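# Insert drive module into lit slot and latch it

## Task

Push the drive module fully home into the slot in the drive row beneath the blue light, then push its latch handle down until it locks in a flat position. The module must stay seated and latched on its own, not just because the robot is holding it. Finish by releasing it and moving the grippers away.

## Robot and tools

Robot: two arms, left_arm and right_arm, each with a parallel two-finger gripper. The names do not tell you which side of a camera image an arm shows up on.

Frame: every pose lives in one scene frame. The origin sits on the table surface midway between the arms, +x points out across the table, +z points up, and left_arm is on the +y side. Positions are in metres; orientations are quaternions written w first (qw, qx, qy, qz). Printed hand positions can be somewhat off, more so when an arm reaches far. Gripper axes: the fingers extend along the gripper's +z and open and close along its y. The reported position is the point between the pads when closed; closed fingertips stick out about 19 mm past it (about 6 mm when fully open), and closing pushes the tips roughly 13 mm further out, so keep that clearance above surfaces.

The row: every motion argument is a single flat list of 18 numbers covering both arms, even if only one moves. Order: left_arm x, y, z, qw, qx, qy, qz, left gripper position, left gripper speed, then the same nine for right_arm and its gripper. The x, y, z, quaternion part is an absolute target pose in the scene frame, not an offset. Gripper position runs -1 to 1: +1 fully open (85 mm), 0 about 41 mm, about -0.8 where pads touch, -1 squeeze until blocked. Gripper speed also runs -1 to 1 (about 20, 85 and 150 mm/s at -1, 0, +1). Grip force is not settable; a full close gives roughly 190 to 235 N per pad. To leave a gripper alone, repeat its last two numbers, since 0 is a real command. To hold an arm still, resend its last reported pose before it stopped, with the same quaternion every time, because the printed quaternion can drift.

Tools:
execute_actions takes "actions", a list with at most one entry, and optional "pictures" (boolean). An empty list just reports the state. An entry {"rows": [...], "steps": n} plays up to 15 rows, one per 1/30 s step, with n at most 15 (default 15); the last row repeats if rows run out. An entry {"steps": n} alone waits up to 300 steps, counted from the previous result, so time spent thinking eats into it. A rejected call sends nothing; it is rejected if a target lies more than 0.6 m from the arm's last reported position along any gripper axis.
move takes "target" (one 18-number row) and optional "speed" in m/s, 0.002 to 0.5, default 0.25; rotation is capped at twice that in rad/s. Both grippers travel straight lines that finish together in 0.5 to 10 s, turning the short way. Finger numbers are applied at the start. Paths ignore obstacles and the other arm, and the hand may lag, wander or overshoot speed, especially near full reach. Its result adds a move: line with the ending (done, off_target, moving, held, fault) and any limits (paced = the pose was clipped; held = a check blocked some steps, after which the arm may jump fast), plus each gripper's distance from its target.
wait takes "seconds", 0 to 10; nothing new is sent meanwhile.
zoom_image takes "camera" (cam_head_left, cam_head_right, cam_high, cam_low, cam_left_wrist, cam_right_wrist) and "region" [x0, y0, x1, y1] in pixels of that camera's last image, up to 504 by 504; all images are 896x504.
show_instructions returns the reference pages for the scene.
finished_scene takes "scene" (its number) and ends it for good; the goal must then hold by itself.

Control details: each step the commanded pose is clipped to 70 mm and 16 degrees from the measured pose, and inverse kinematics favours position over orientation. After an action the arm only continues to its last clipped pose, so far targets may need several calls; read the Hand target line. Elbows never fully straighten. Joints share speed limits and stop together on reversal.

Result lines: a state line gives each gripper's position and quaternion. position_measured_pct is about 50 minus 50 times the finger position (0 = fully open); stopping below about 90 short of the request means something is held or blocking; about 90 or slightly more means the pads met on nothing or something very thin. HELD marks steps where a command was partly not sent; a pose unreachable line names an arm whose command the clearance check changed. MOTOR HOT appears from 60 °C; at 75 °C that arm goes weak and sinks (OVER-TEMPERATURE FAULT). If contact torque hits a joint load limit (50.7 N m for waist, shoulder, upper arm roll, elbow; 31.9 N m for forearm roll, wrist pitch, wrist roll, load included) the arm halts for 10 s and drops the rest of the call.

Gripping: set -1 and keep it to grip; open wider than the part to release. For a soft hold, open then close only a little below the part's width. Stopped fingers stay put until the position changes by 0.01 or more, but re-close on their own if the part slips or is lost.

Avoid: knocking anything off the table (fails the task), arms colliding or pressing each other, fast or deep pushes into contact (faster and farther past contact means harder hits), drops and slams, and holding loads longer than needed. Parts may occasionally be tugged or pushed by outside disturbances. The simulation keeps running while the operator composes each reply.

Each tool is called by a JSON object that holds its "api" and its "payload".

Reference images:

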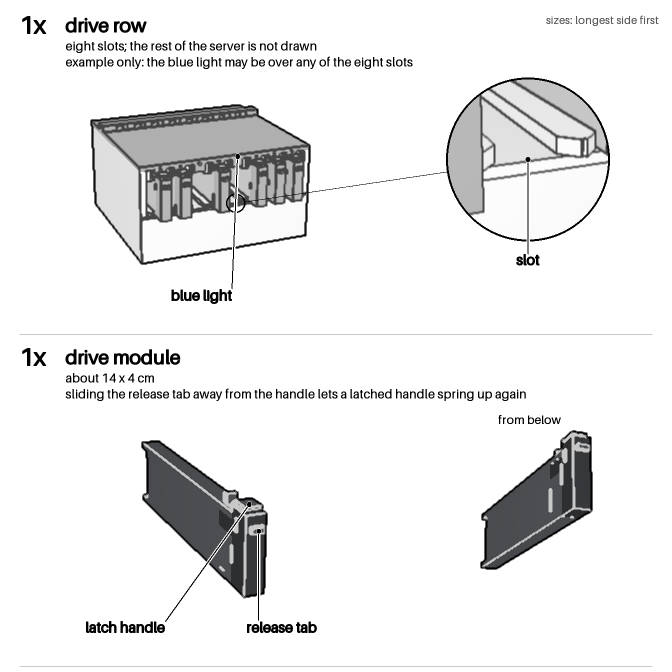

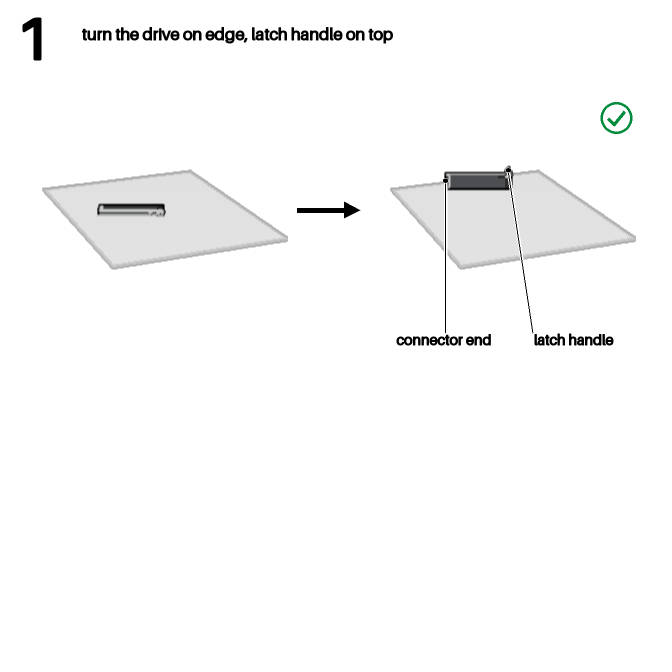

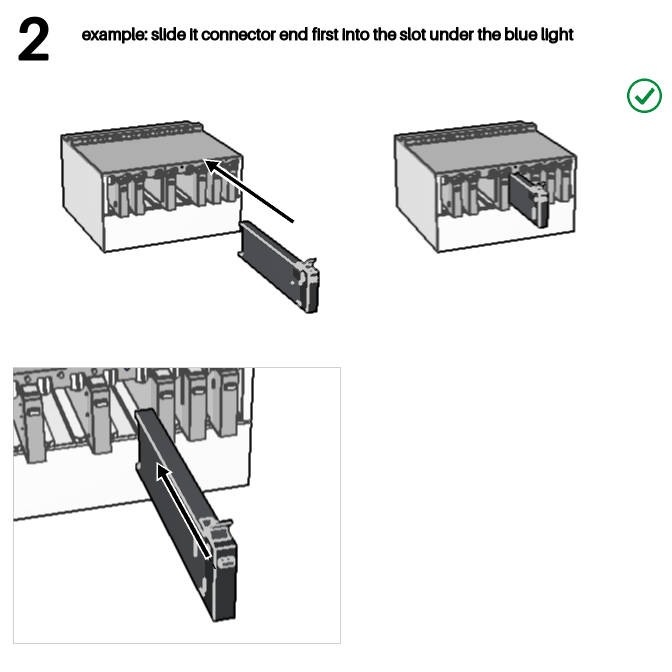

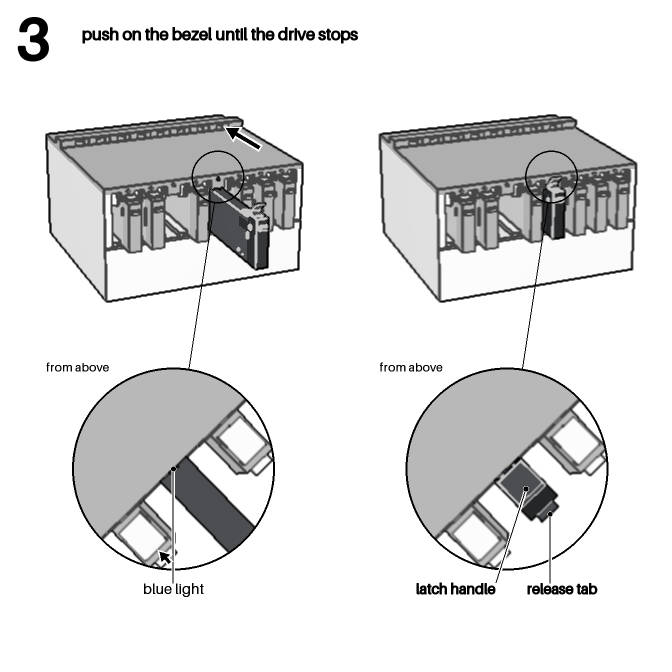

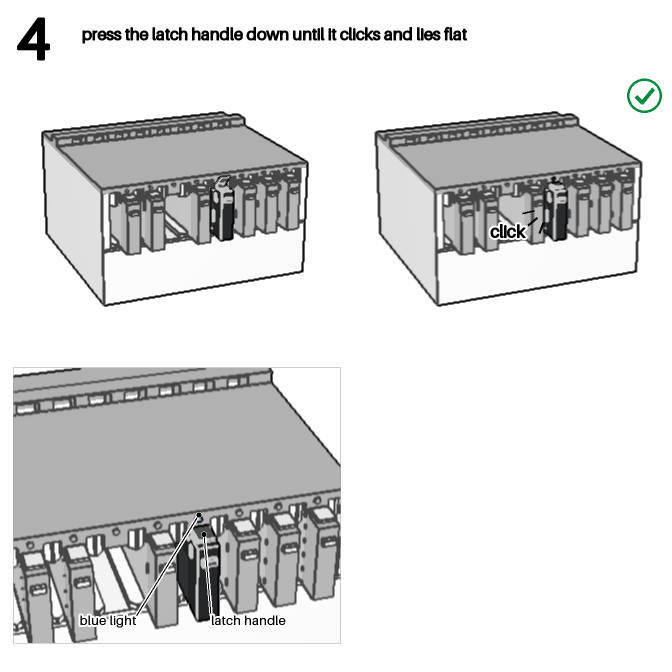

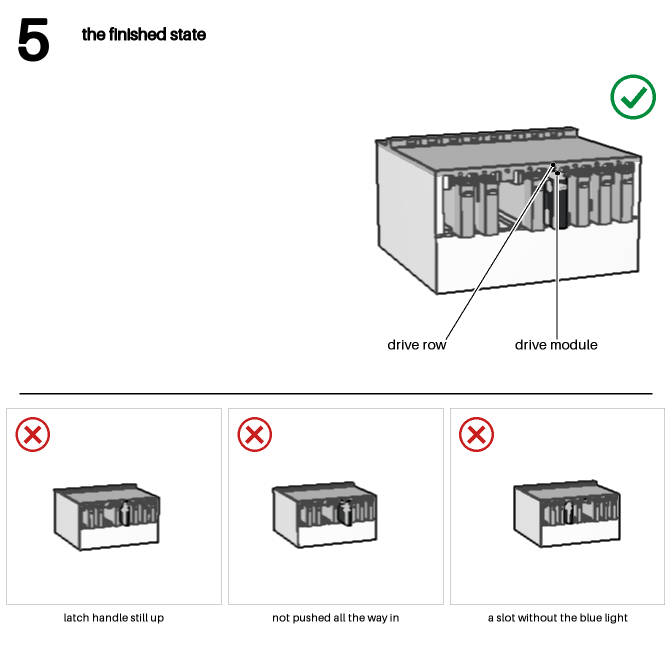

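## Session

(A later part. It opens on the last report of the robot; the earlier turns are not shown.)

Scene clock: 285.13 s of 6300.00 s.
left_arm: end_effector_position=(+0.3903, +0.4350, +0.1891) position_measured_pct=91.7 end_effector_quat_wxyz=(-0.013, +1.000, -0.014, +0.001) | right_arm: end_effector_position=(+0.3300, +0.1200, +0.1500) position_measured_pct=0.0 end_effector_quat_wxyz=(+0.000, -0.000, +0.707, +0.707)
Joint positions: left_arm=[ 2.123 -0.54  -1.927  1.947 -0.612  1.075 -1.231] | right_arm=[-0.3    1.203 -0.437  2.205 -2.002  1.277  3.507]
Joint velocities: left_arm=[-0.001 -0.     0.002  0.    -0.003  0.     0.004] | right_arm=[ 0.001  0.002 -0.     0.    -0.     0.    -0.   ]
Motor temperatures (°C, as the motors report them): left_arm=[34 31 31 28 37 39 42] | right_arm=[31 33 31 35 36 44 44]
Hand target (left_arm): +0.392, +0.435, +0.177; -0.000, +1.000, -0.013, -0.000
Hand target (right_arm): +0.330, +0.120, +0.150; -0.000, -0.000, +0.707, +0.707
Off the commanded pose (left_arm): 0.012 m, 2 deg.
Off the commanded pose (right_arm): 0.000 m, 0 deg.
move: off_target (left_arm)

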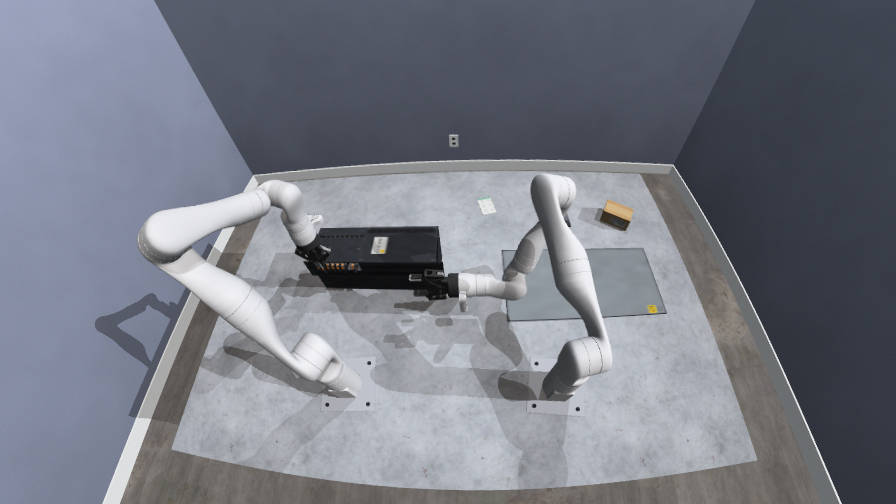

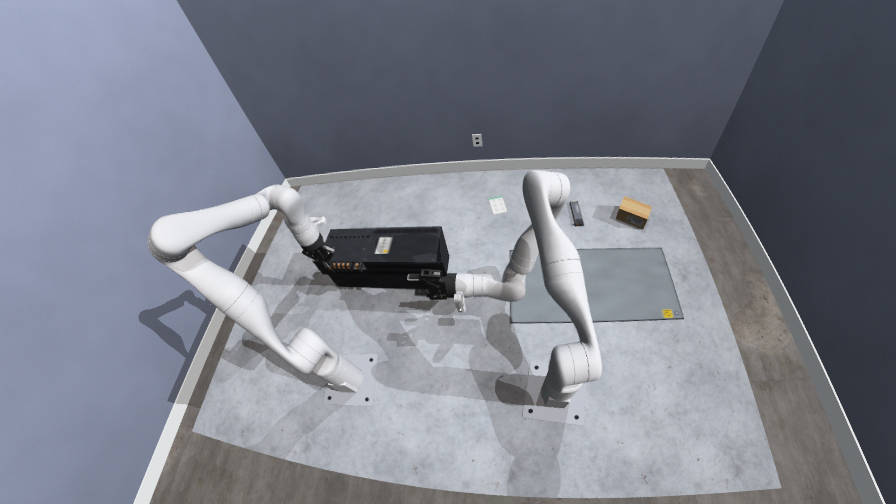

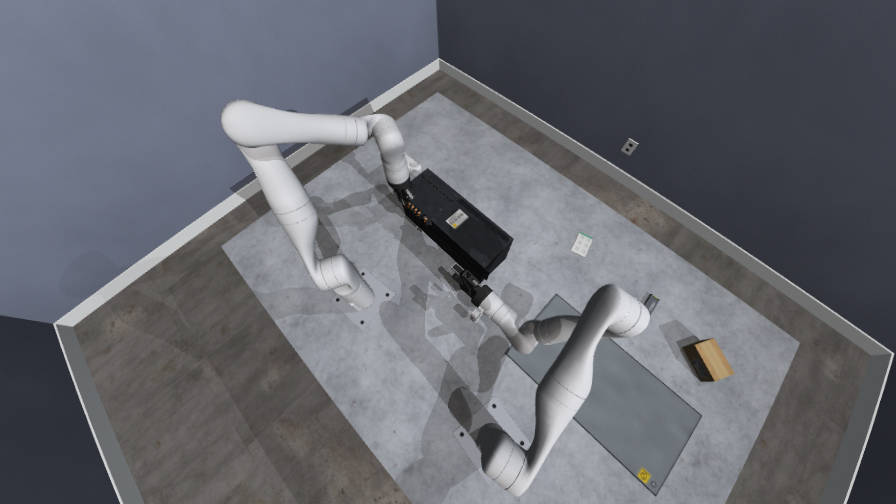

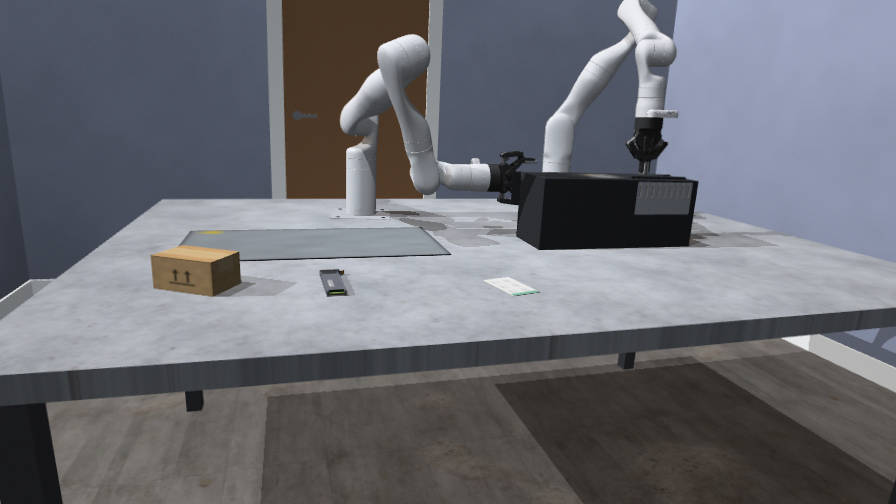

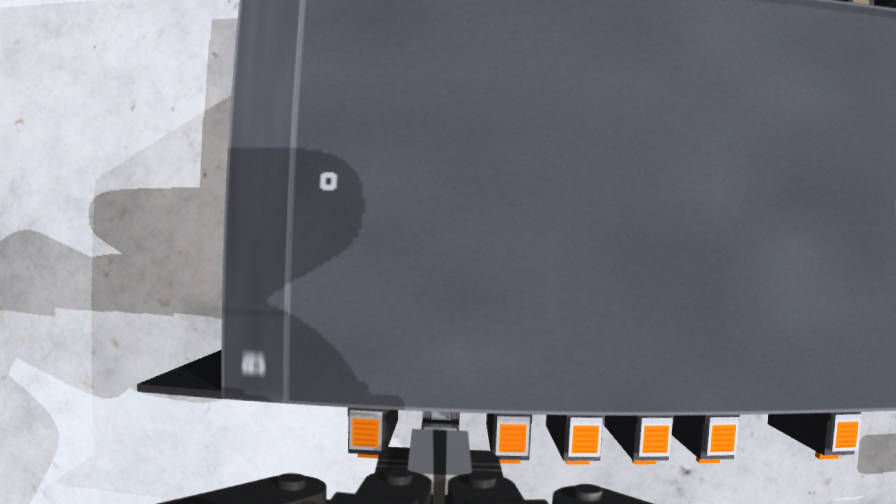

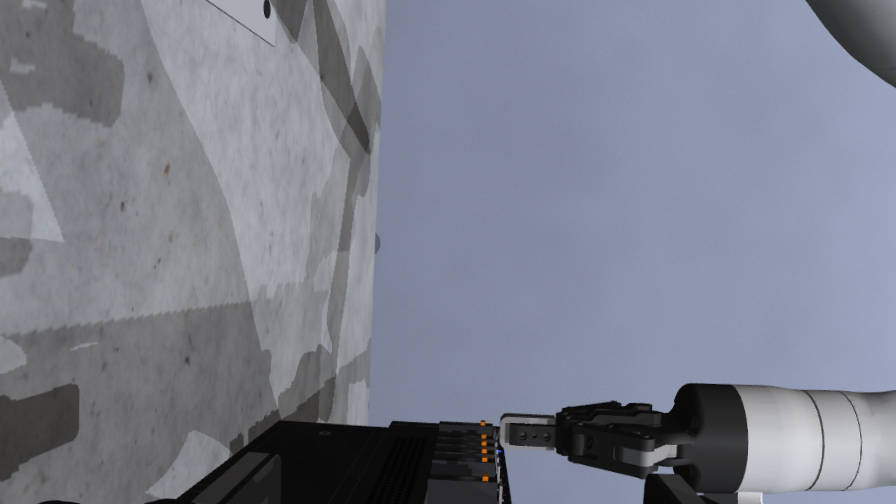

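Blocked; push the bezel harder.

{"api": "move", "payload": {"target": [0.355,0.435,0.205,0,0.9914,-0.013,0.1305,-1,0,0.33,0.12,0.15,0,0,0.7071,0.7071,1,0], "speed": 0.05}}

{"api": "move", "payload": {"target": [0.36,0.435,0.162,0,0.9914,-0.013,0.1305,-1,0,0.33,0.12,0.15,0,0,0.7071,0.7071,1,0], "speed": 0.05}}

{"api": "move", "payload": {"target": [0.388,0.435,0.162,0,0.9914,-0.013,0.1305,-1,0,0.33,0.12,0.15,0,0,0.7071,0.7071,1,0], "speed": 0.008}}

Scene clock: 296.60 s of 6300.00 s.
left_arm: end_effector_position=(+0.3553, +0.4341, +0.2055) position_measured_pct=91.7 end_effector_quat_wxyz=(+0.000, +0.991, -0.014, +0.131) | right_arm: end_effector_position=(+0.3300, +0.1200, +0.1500) position_measured_pct=0.0 end_effector_quat_wxyz=(+0.000, -0.000, +0.707, +0.707)
Joint positions: left_arm=[ 1.538 -0.403 -1.537  2.217 -0.551  0.738 -1.371] | right_arm=[-0.3    1.203 -0.437  2.205 -2.002  1.277  3.507]
Joint velocities: left_arm=[-0.026 -0.002  0.006  0.004 -0.002 -0.003  0.001] | right_arm=[-0.    -0.001 -0.    -0.    -0.001 -0.    -0.   ]
Motor temperatures (°C, as the motors report them): left_arm=[34 31 31 28 37 39 42] | right_arm=[31 33 31 35 36 44 44]
Hand target (left_arm): +0.355, +0.435, +0.205; +0.000, +0.991, -0.013, +0.131
Hand target (right_arm): +0.330, +0.120, +0.150; -0.000, -0.000, +0.707, +0.707
Off the commanded pose (left_arm): 0.001 m, 0 deg.
Off the commanded pose (right_arm): 0.000 m, 0 deg.
After step 90, 5.60 s passed at rest.
move: done

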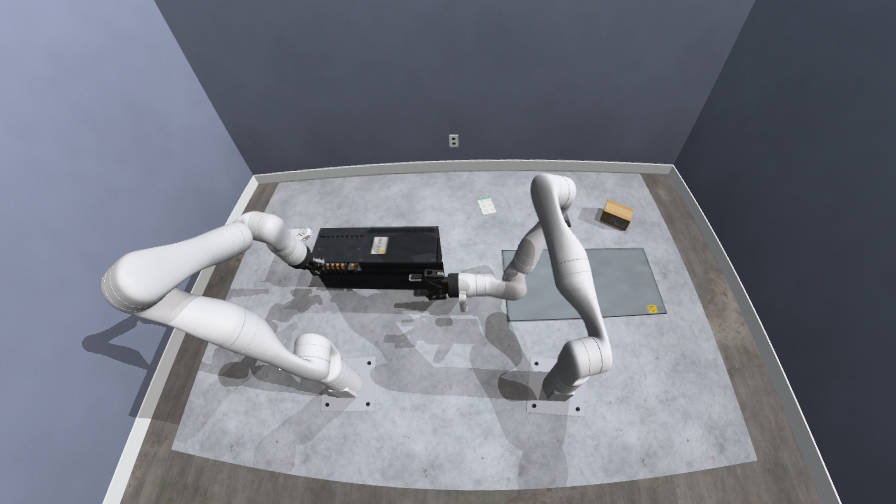

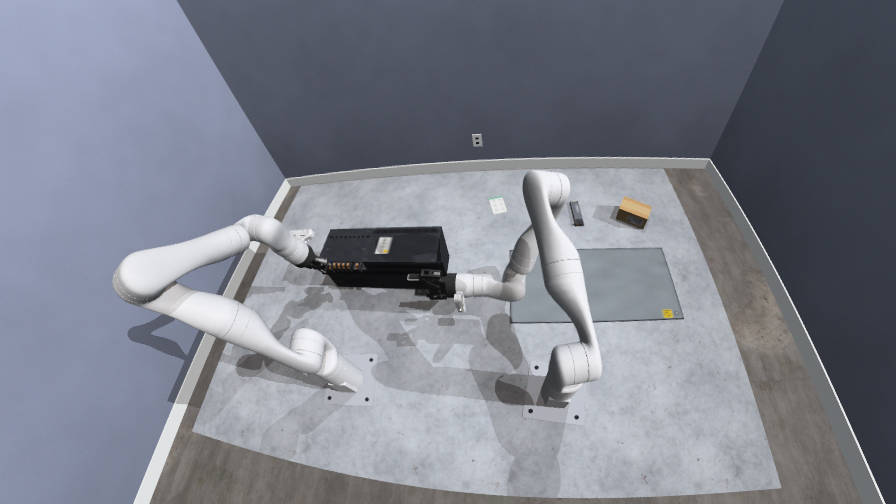

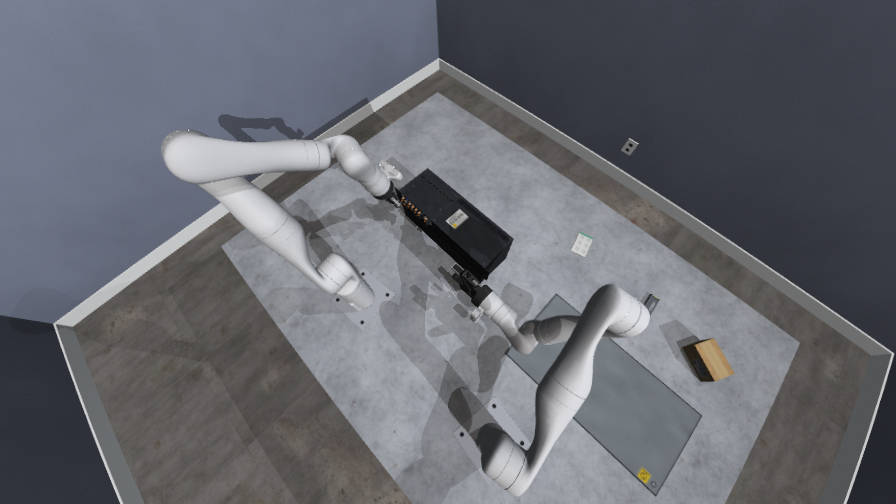

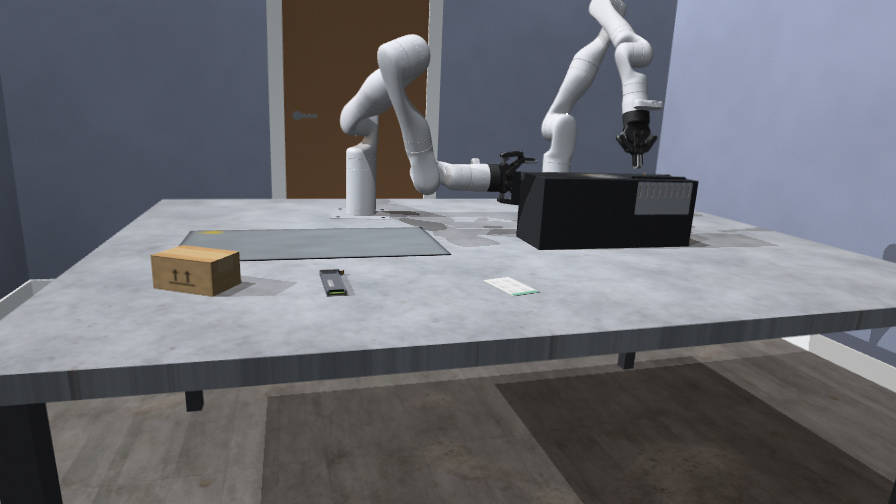

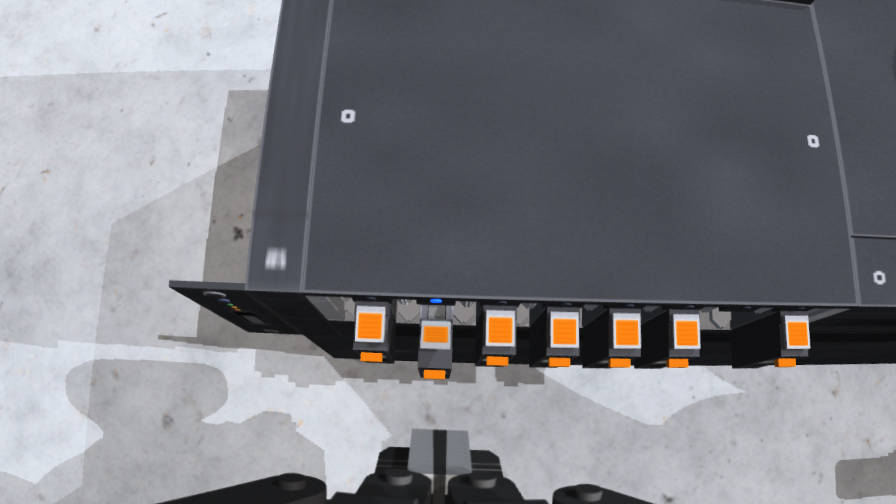

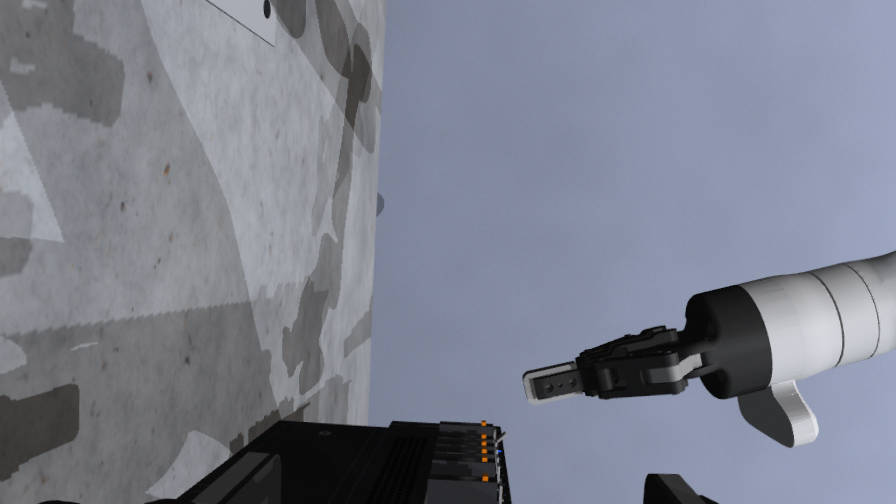

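Scene clock: 297.80 s of 6300.00 s.
left_arm: end_effector_position=(+0.3598, +0.4354, +0.1618) position_measured_pct=91.7 end_effector_quat_wxyz=(-0.000, +0.991, -0.012, +0.130) | right_arm: end_effector_position=(+0.3300, +0.1200, +0.1500) position_measured_pct=0.0 end_effector_quat_wxyz=(+0.000, -0.000, +0.707, +0.707)
Joint positions: left_arm=[ 1.768 -0.42  -1.803  2.291 -0.677  0.581 -1.26 ] | right_arm=[-0.3    1.203 -0.437  2.205 -2.002  1.277  3.507]
Joint velocities: left_arm=[ 0.017 -0.001 -0.003  0.001 -0.004 -0.003  0.005] | right_arm=[-0.     0.001 -0.001 -0.     0.     0.     0.   ]
Motor temperatures (°C, as the motors report them): left_arm=[34 31 31 28 37 39 42] | right_arm=[31 33 31 35 36 44 44]
Hand target (left_arm): +0.360, +0.435, +0.162; +0.000, +0.991, -0.013, +0.130
Hand target (right_arm): +0.330, +0.120, +0.150; -0.000, -0.000, +0.707, +0.707
Off the commanded pose (left_arm): 0.000 m, 0 deg.
Off the commanded pose (right_arm): 0.000 m, 0 deg.
move: done

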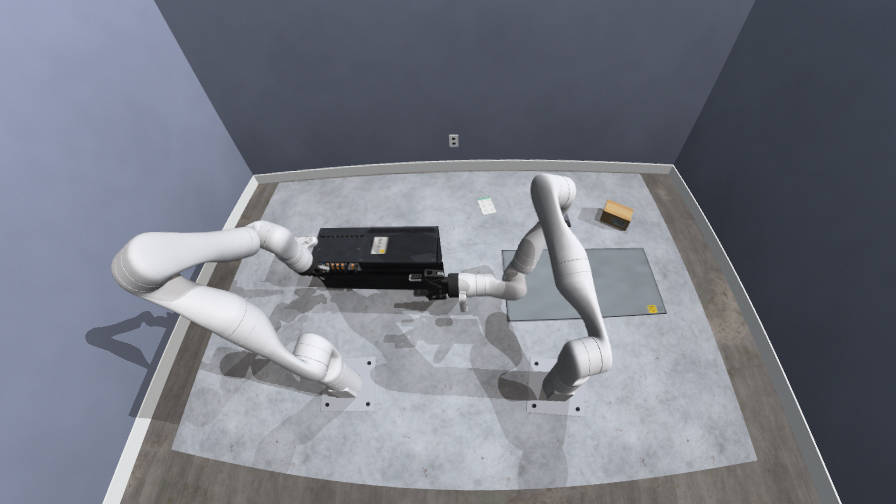

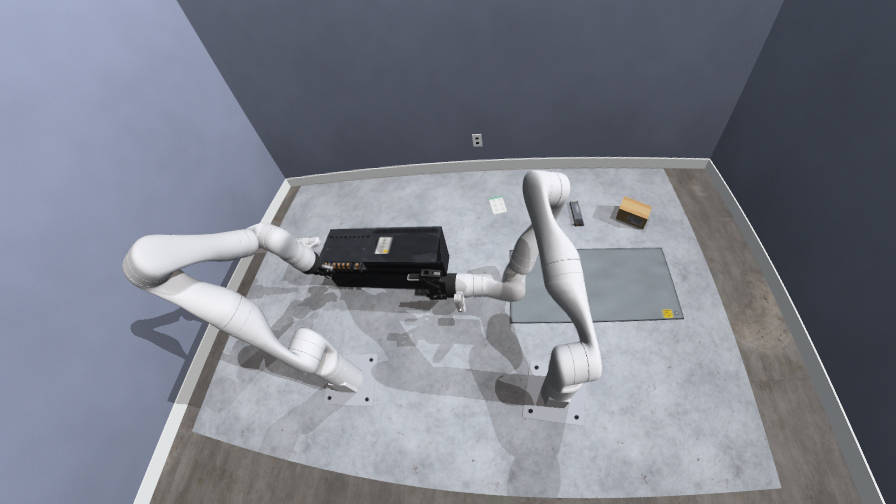

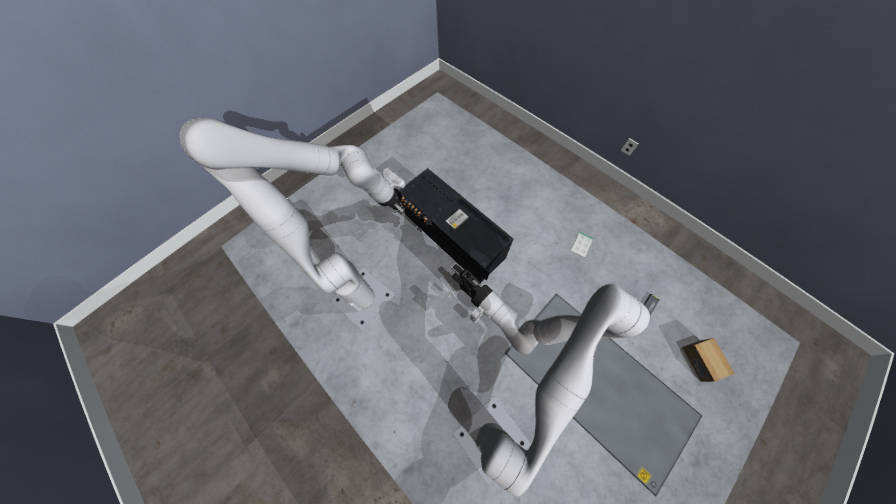

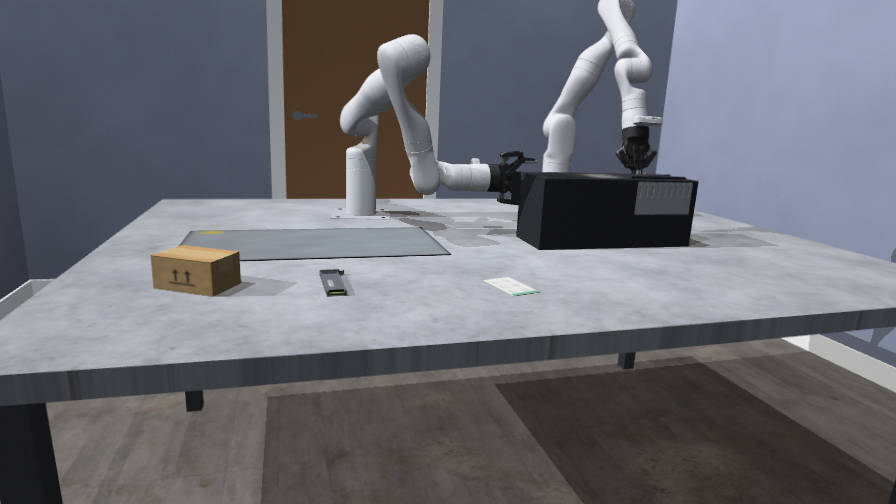

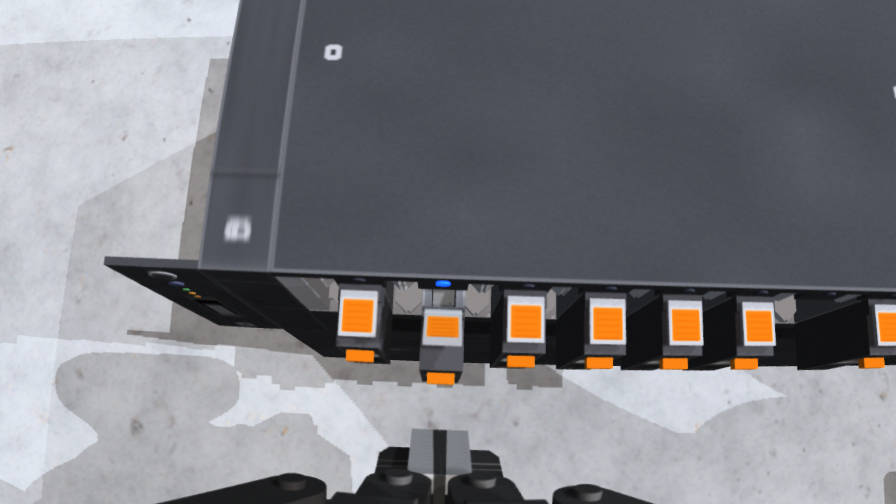

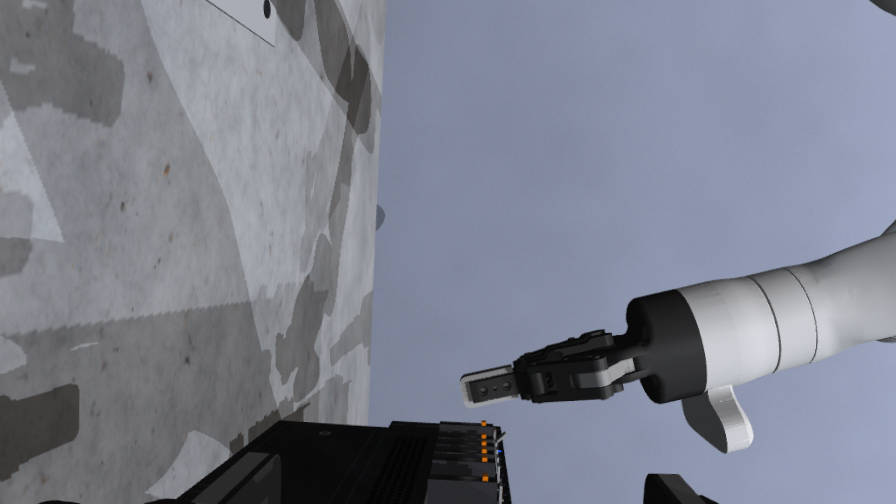

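Scene clock: 301.53 s of 6300.00 s.
left_arm: end_effector_position=(+0.3779, +0.4357, +0.1578) position_measured_pct=91.7 end_effector_quat_wxyz=(-0.001, +0.993, -0.011, +0.119) | right_arm: end_effector_position=(+0.3300, +0.1200, +0.1500) position_measured_pct=0.0 end_effector_quat_wxyz=(+0.000, -0.000, +0.707, +0.707)
Joint positions: left_arm=[ 1.899 -0.453 -1.889  2.235 -0.706  0.623 -1.211] | right_arm=[-0.3    1.203 -0.437  2.205 -2.002  1.277  3.507]
Joint velocities: left_arm=[ 0.001 -0.001  0.    -0.001 -0.003  0.002  0.002] | right_arm=[ 0.     0.002 -0.001  0.     0.    -0.001 -0.   ]
Motor temperatures (°C, as the motors report them): left_arm=[34 31 31 28 37 39 42] | right_arm=[31 33 31 35 36 44 44]
Hand target (left_arm): +0.388, +0.435, +0.162; -0.000, +0.991, -0.013, +0.130
Hand target (right_arm): +0.330, +0.120, +0.150; -0.000, -0.000, +0.707, +0.707
Off the commanded pose (left_arm): 0.011 m, 1 deg.
Off the commanded pose (right_arm): 0.000 m, 0 deg.
move: off_target (left_arm)

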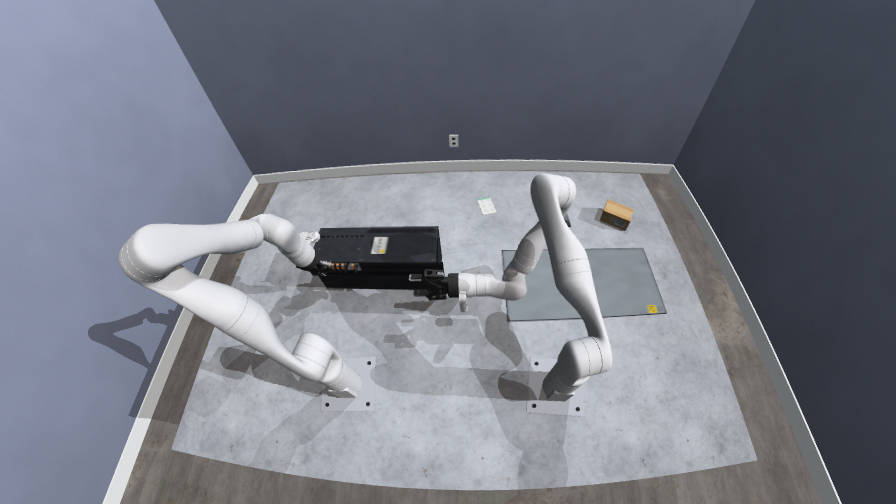

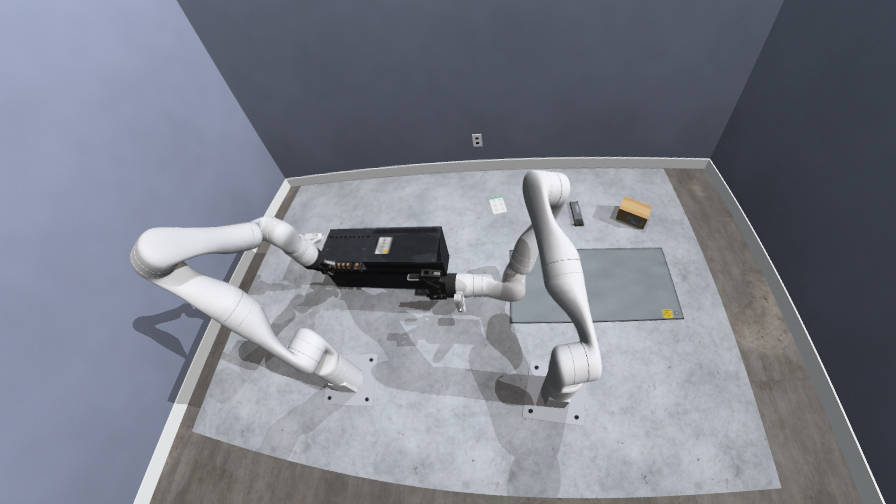

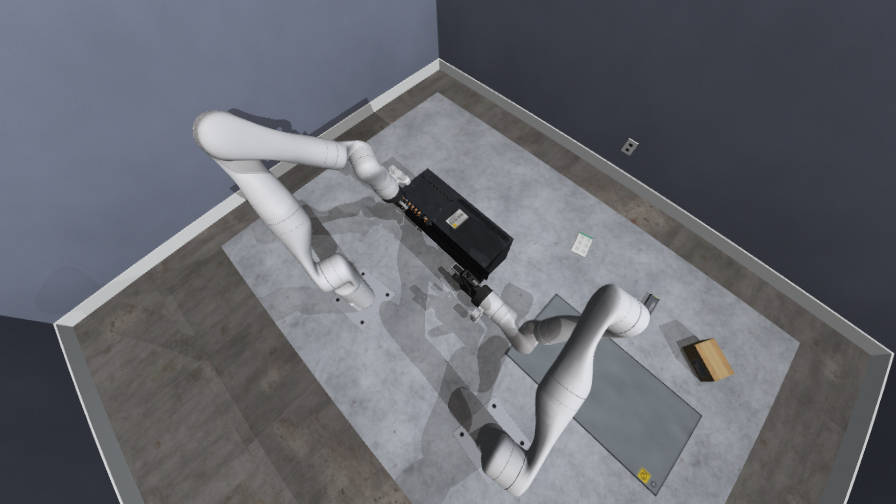

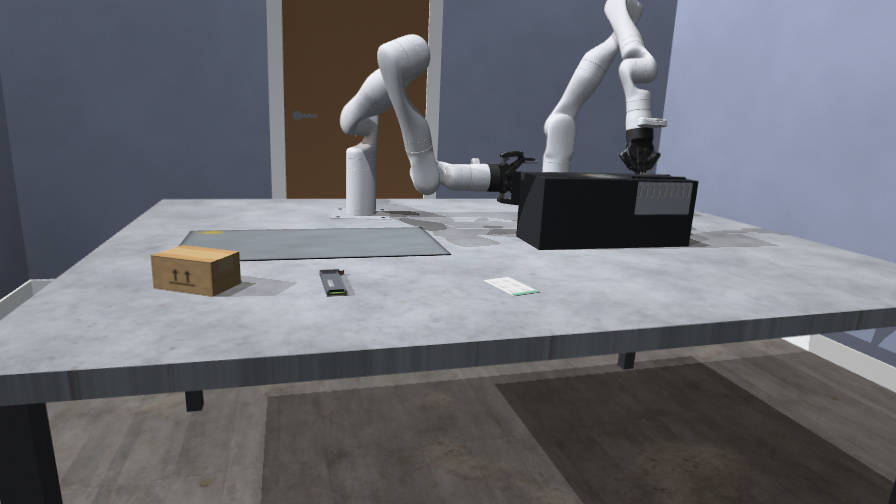

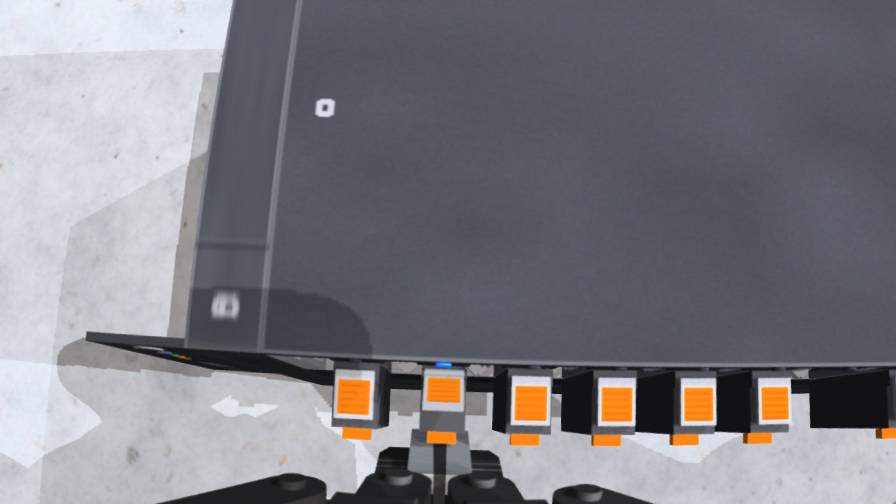

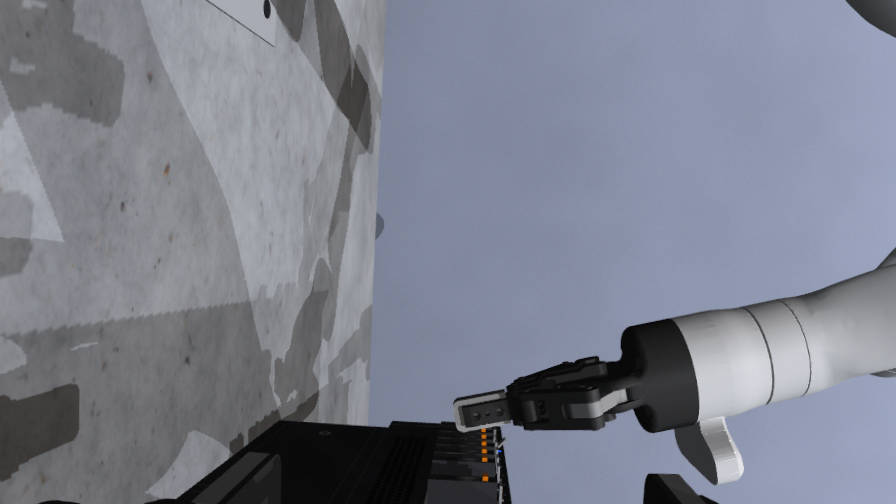

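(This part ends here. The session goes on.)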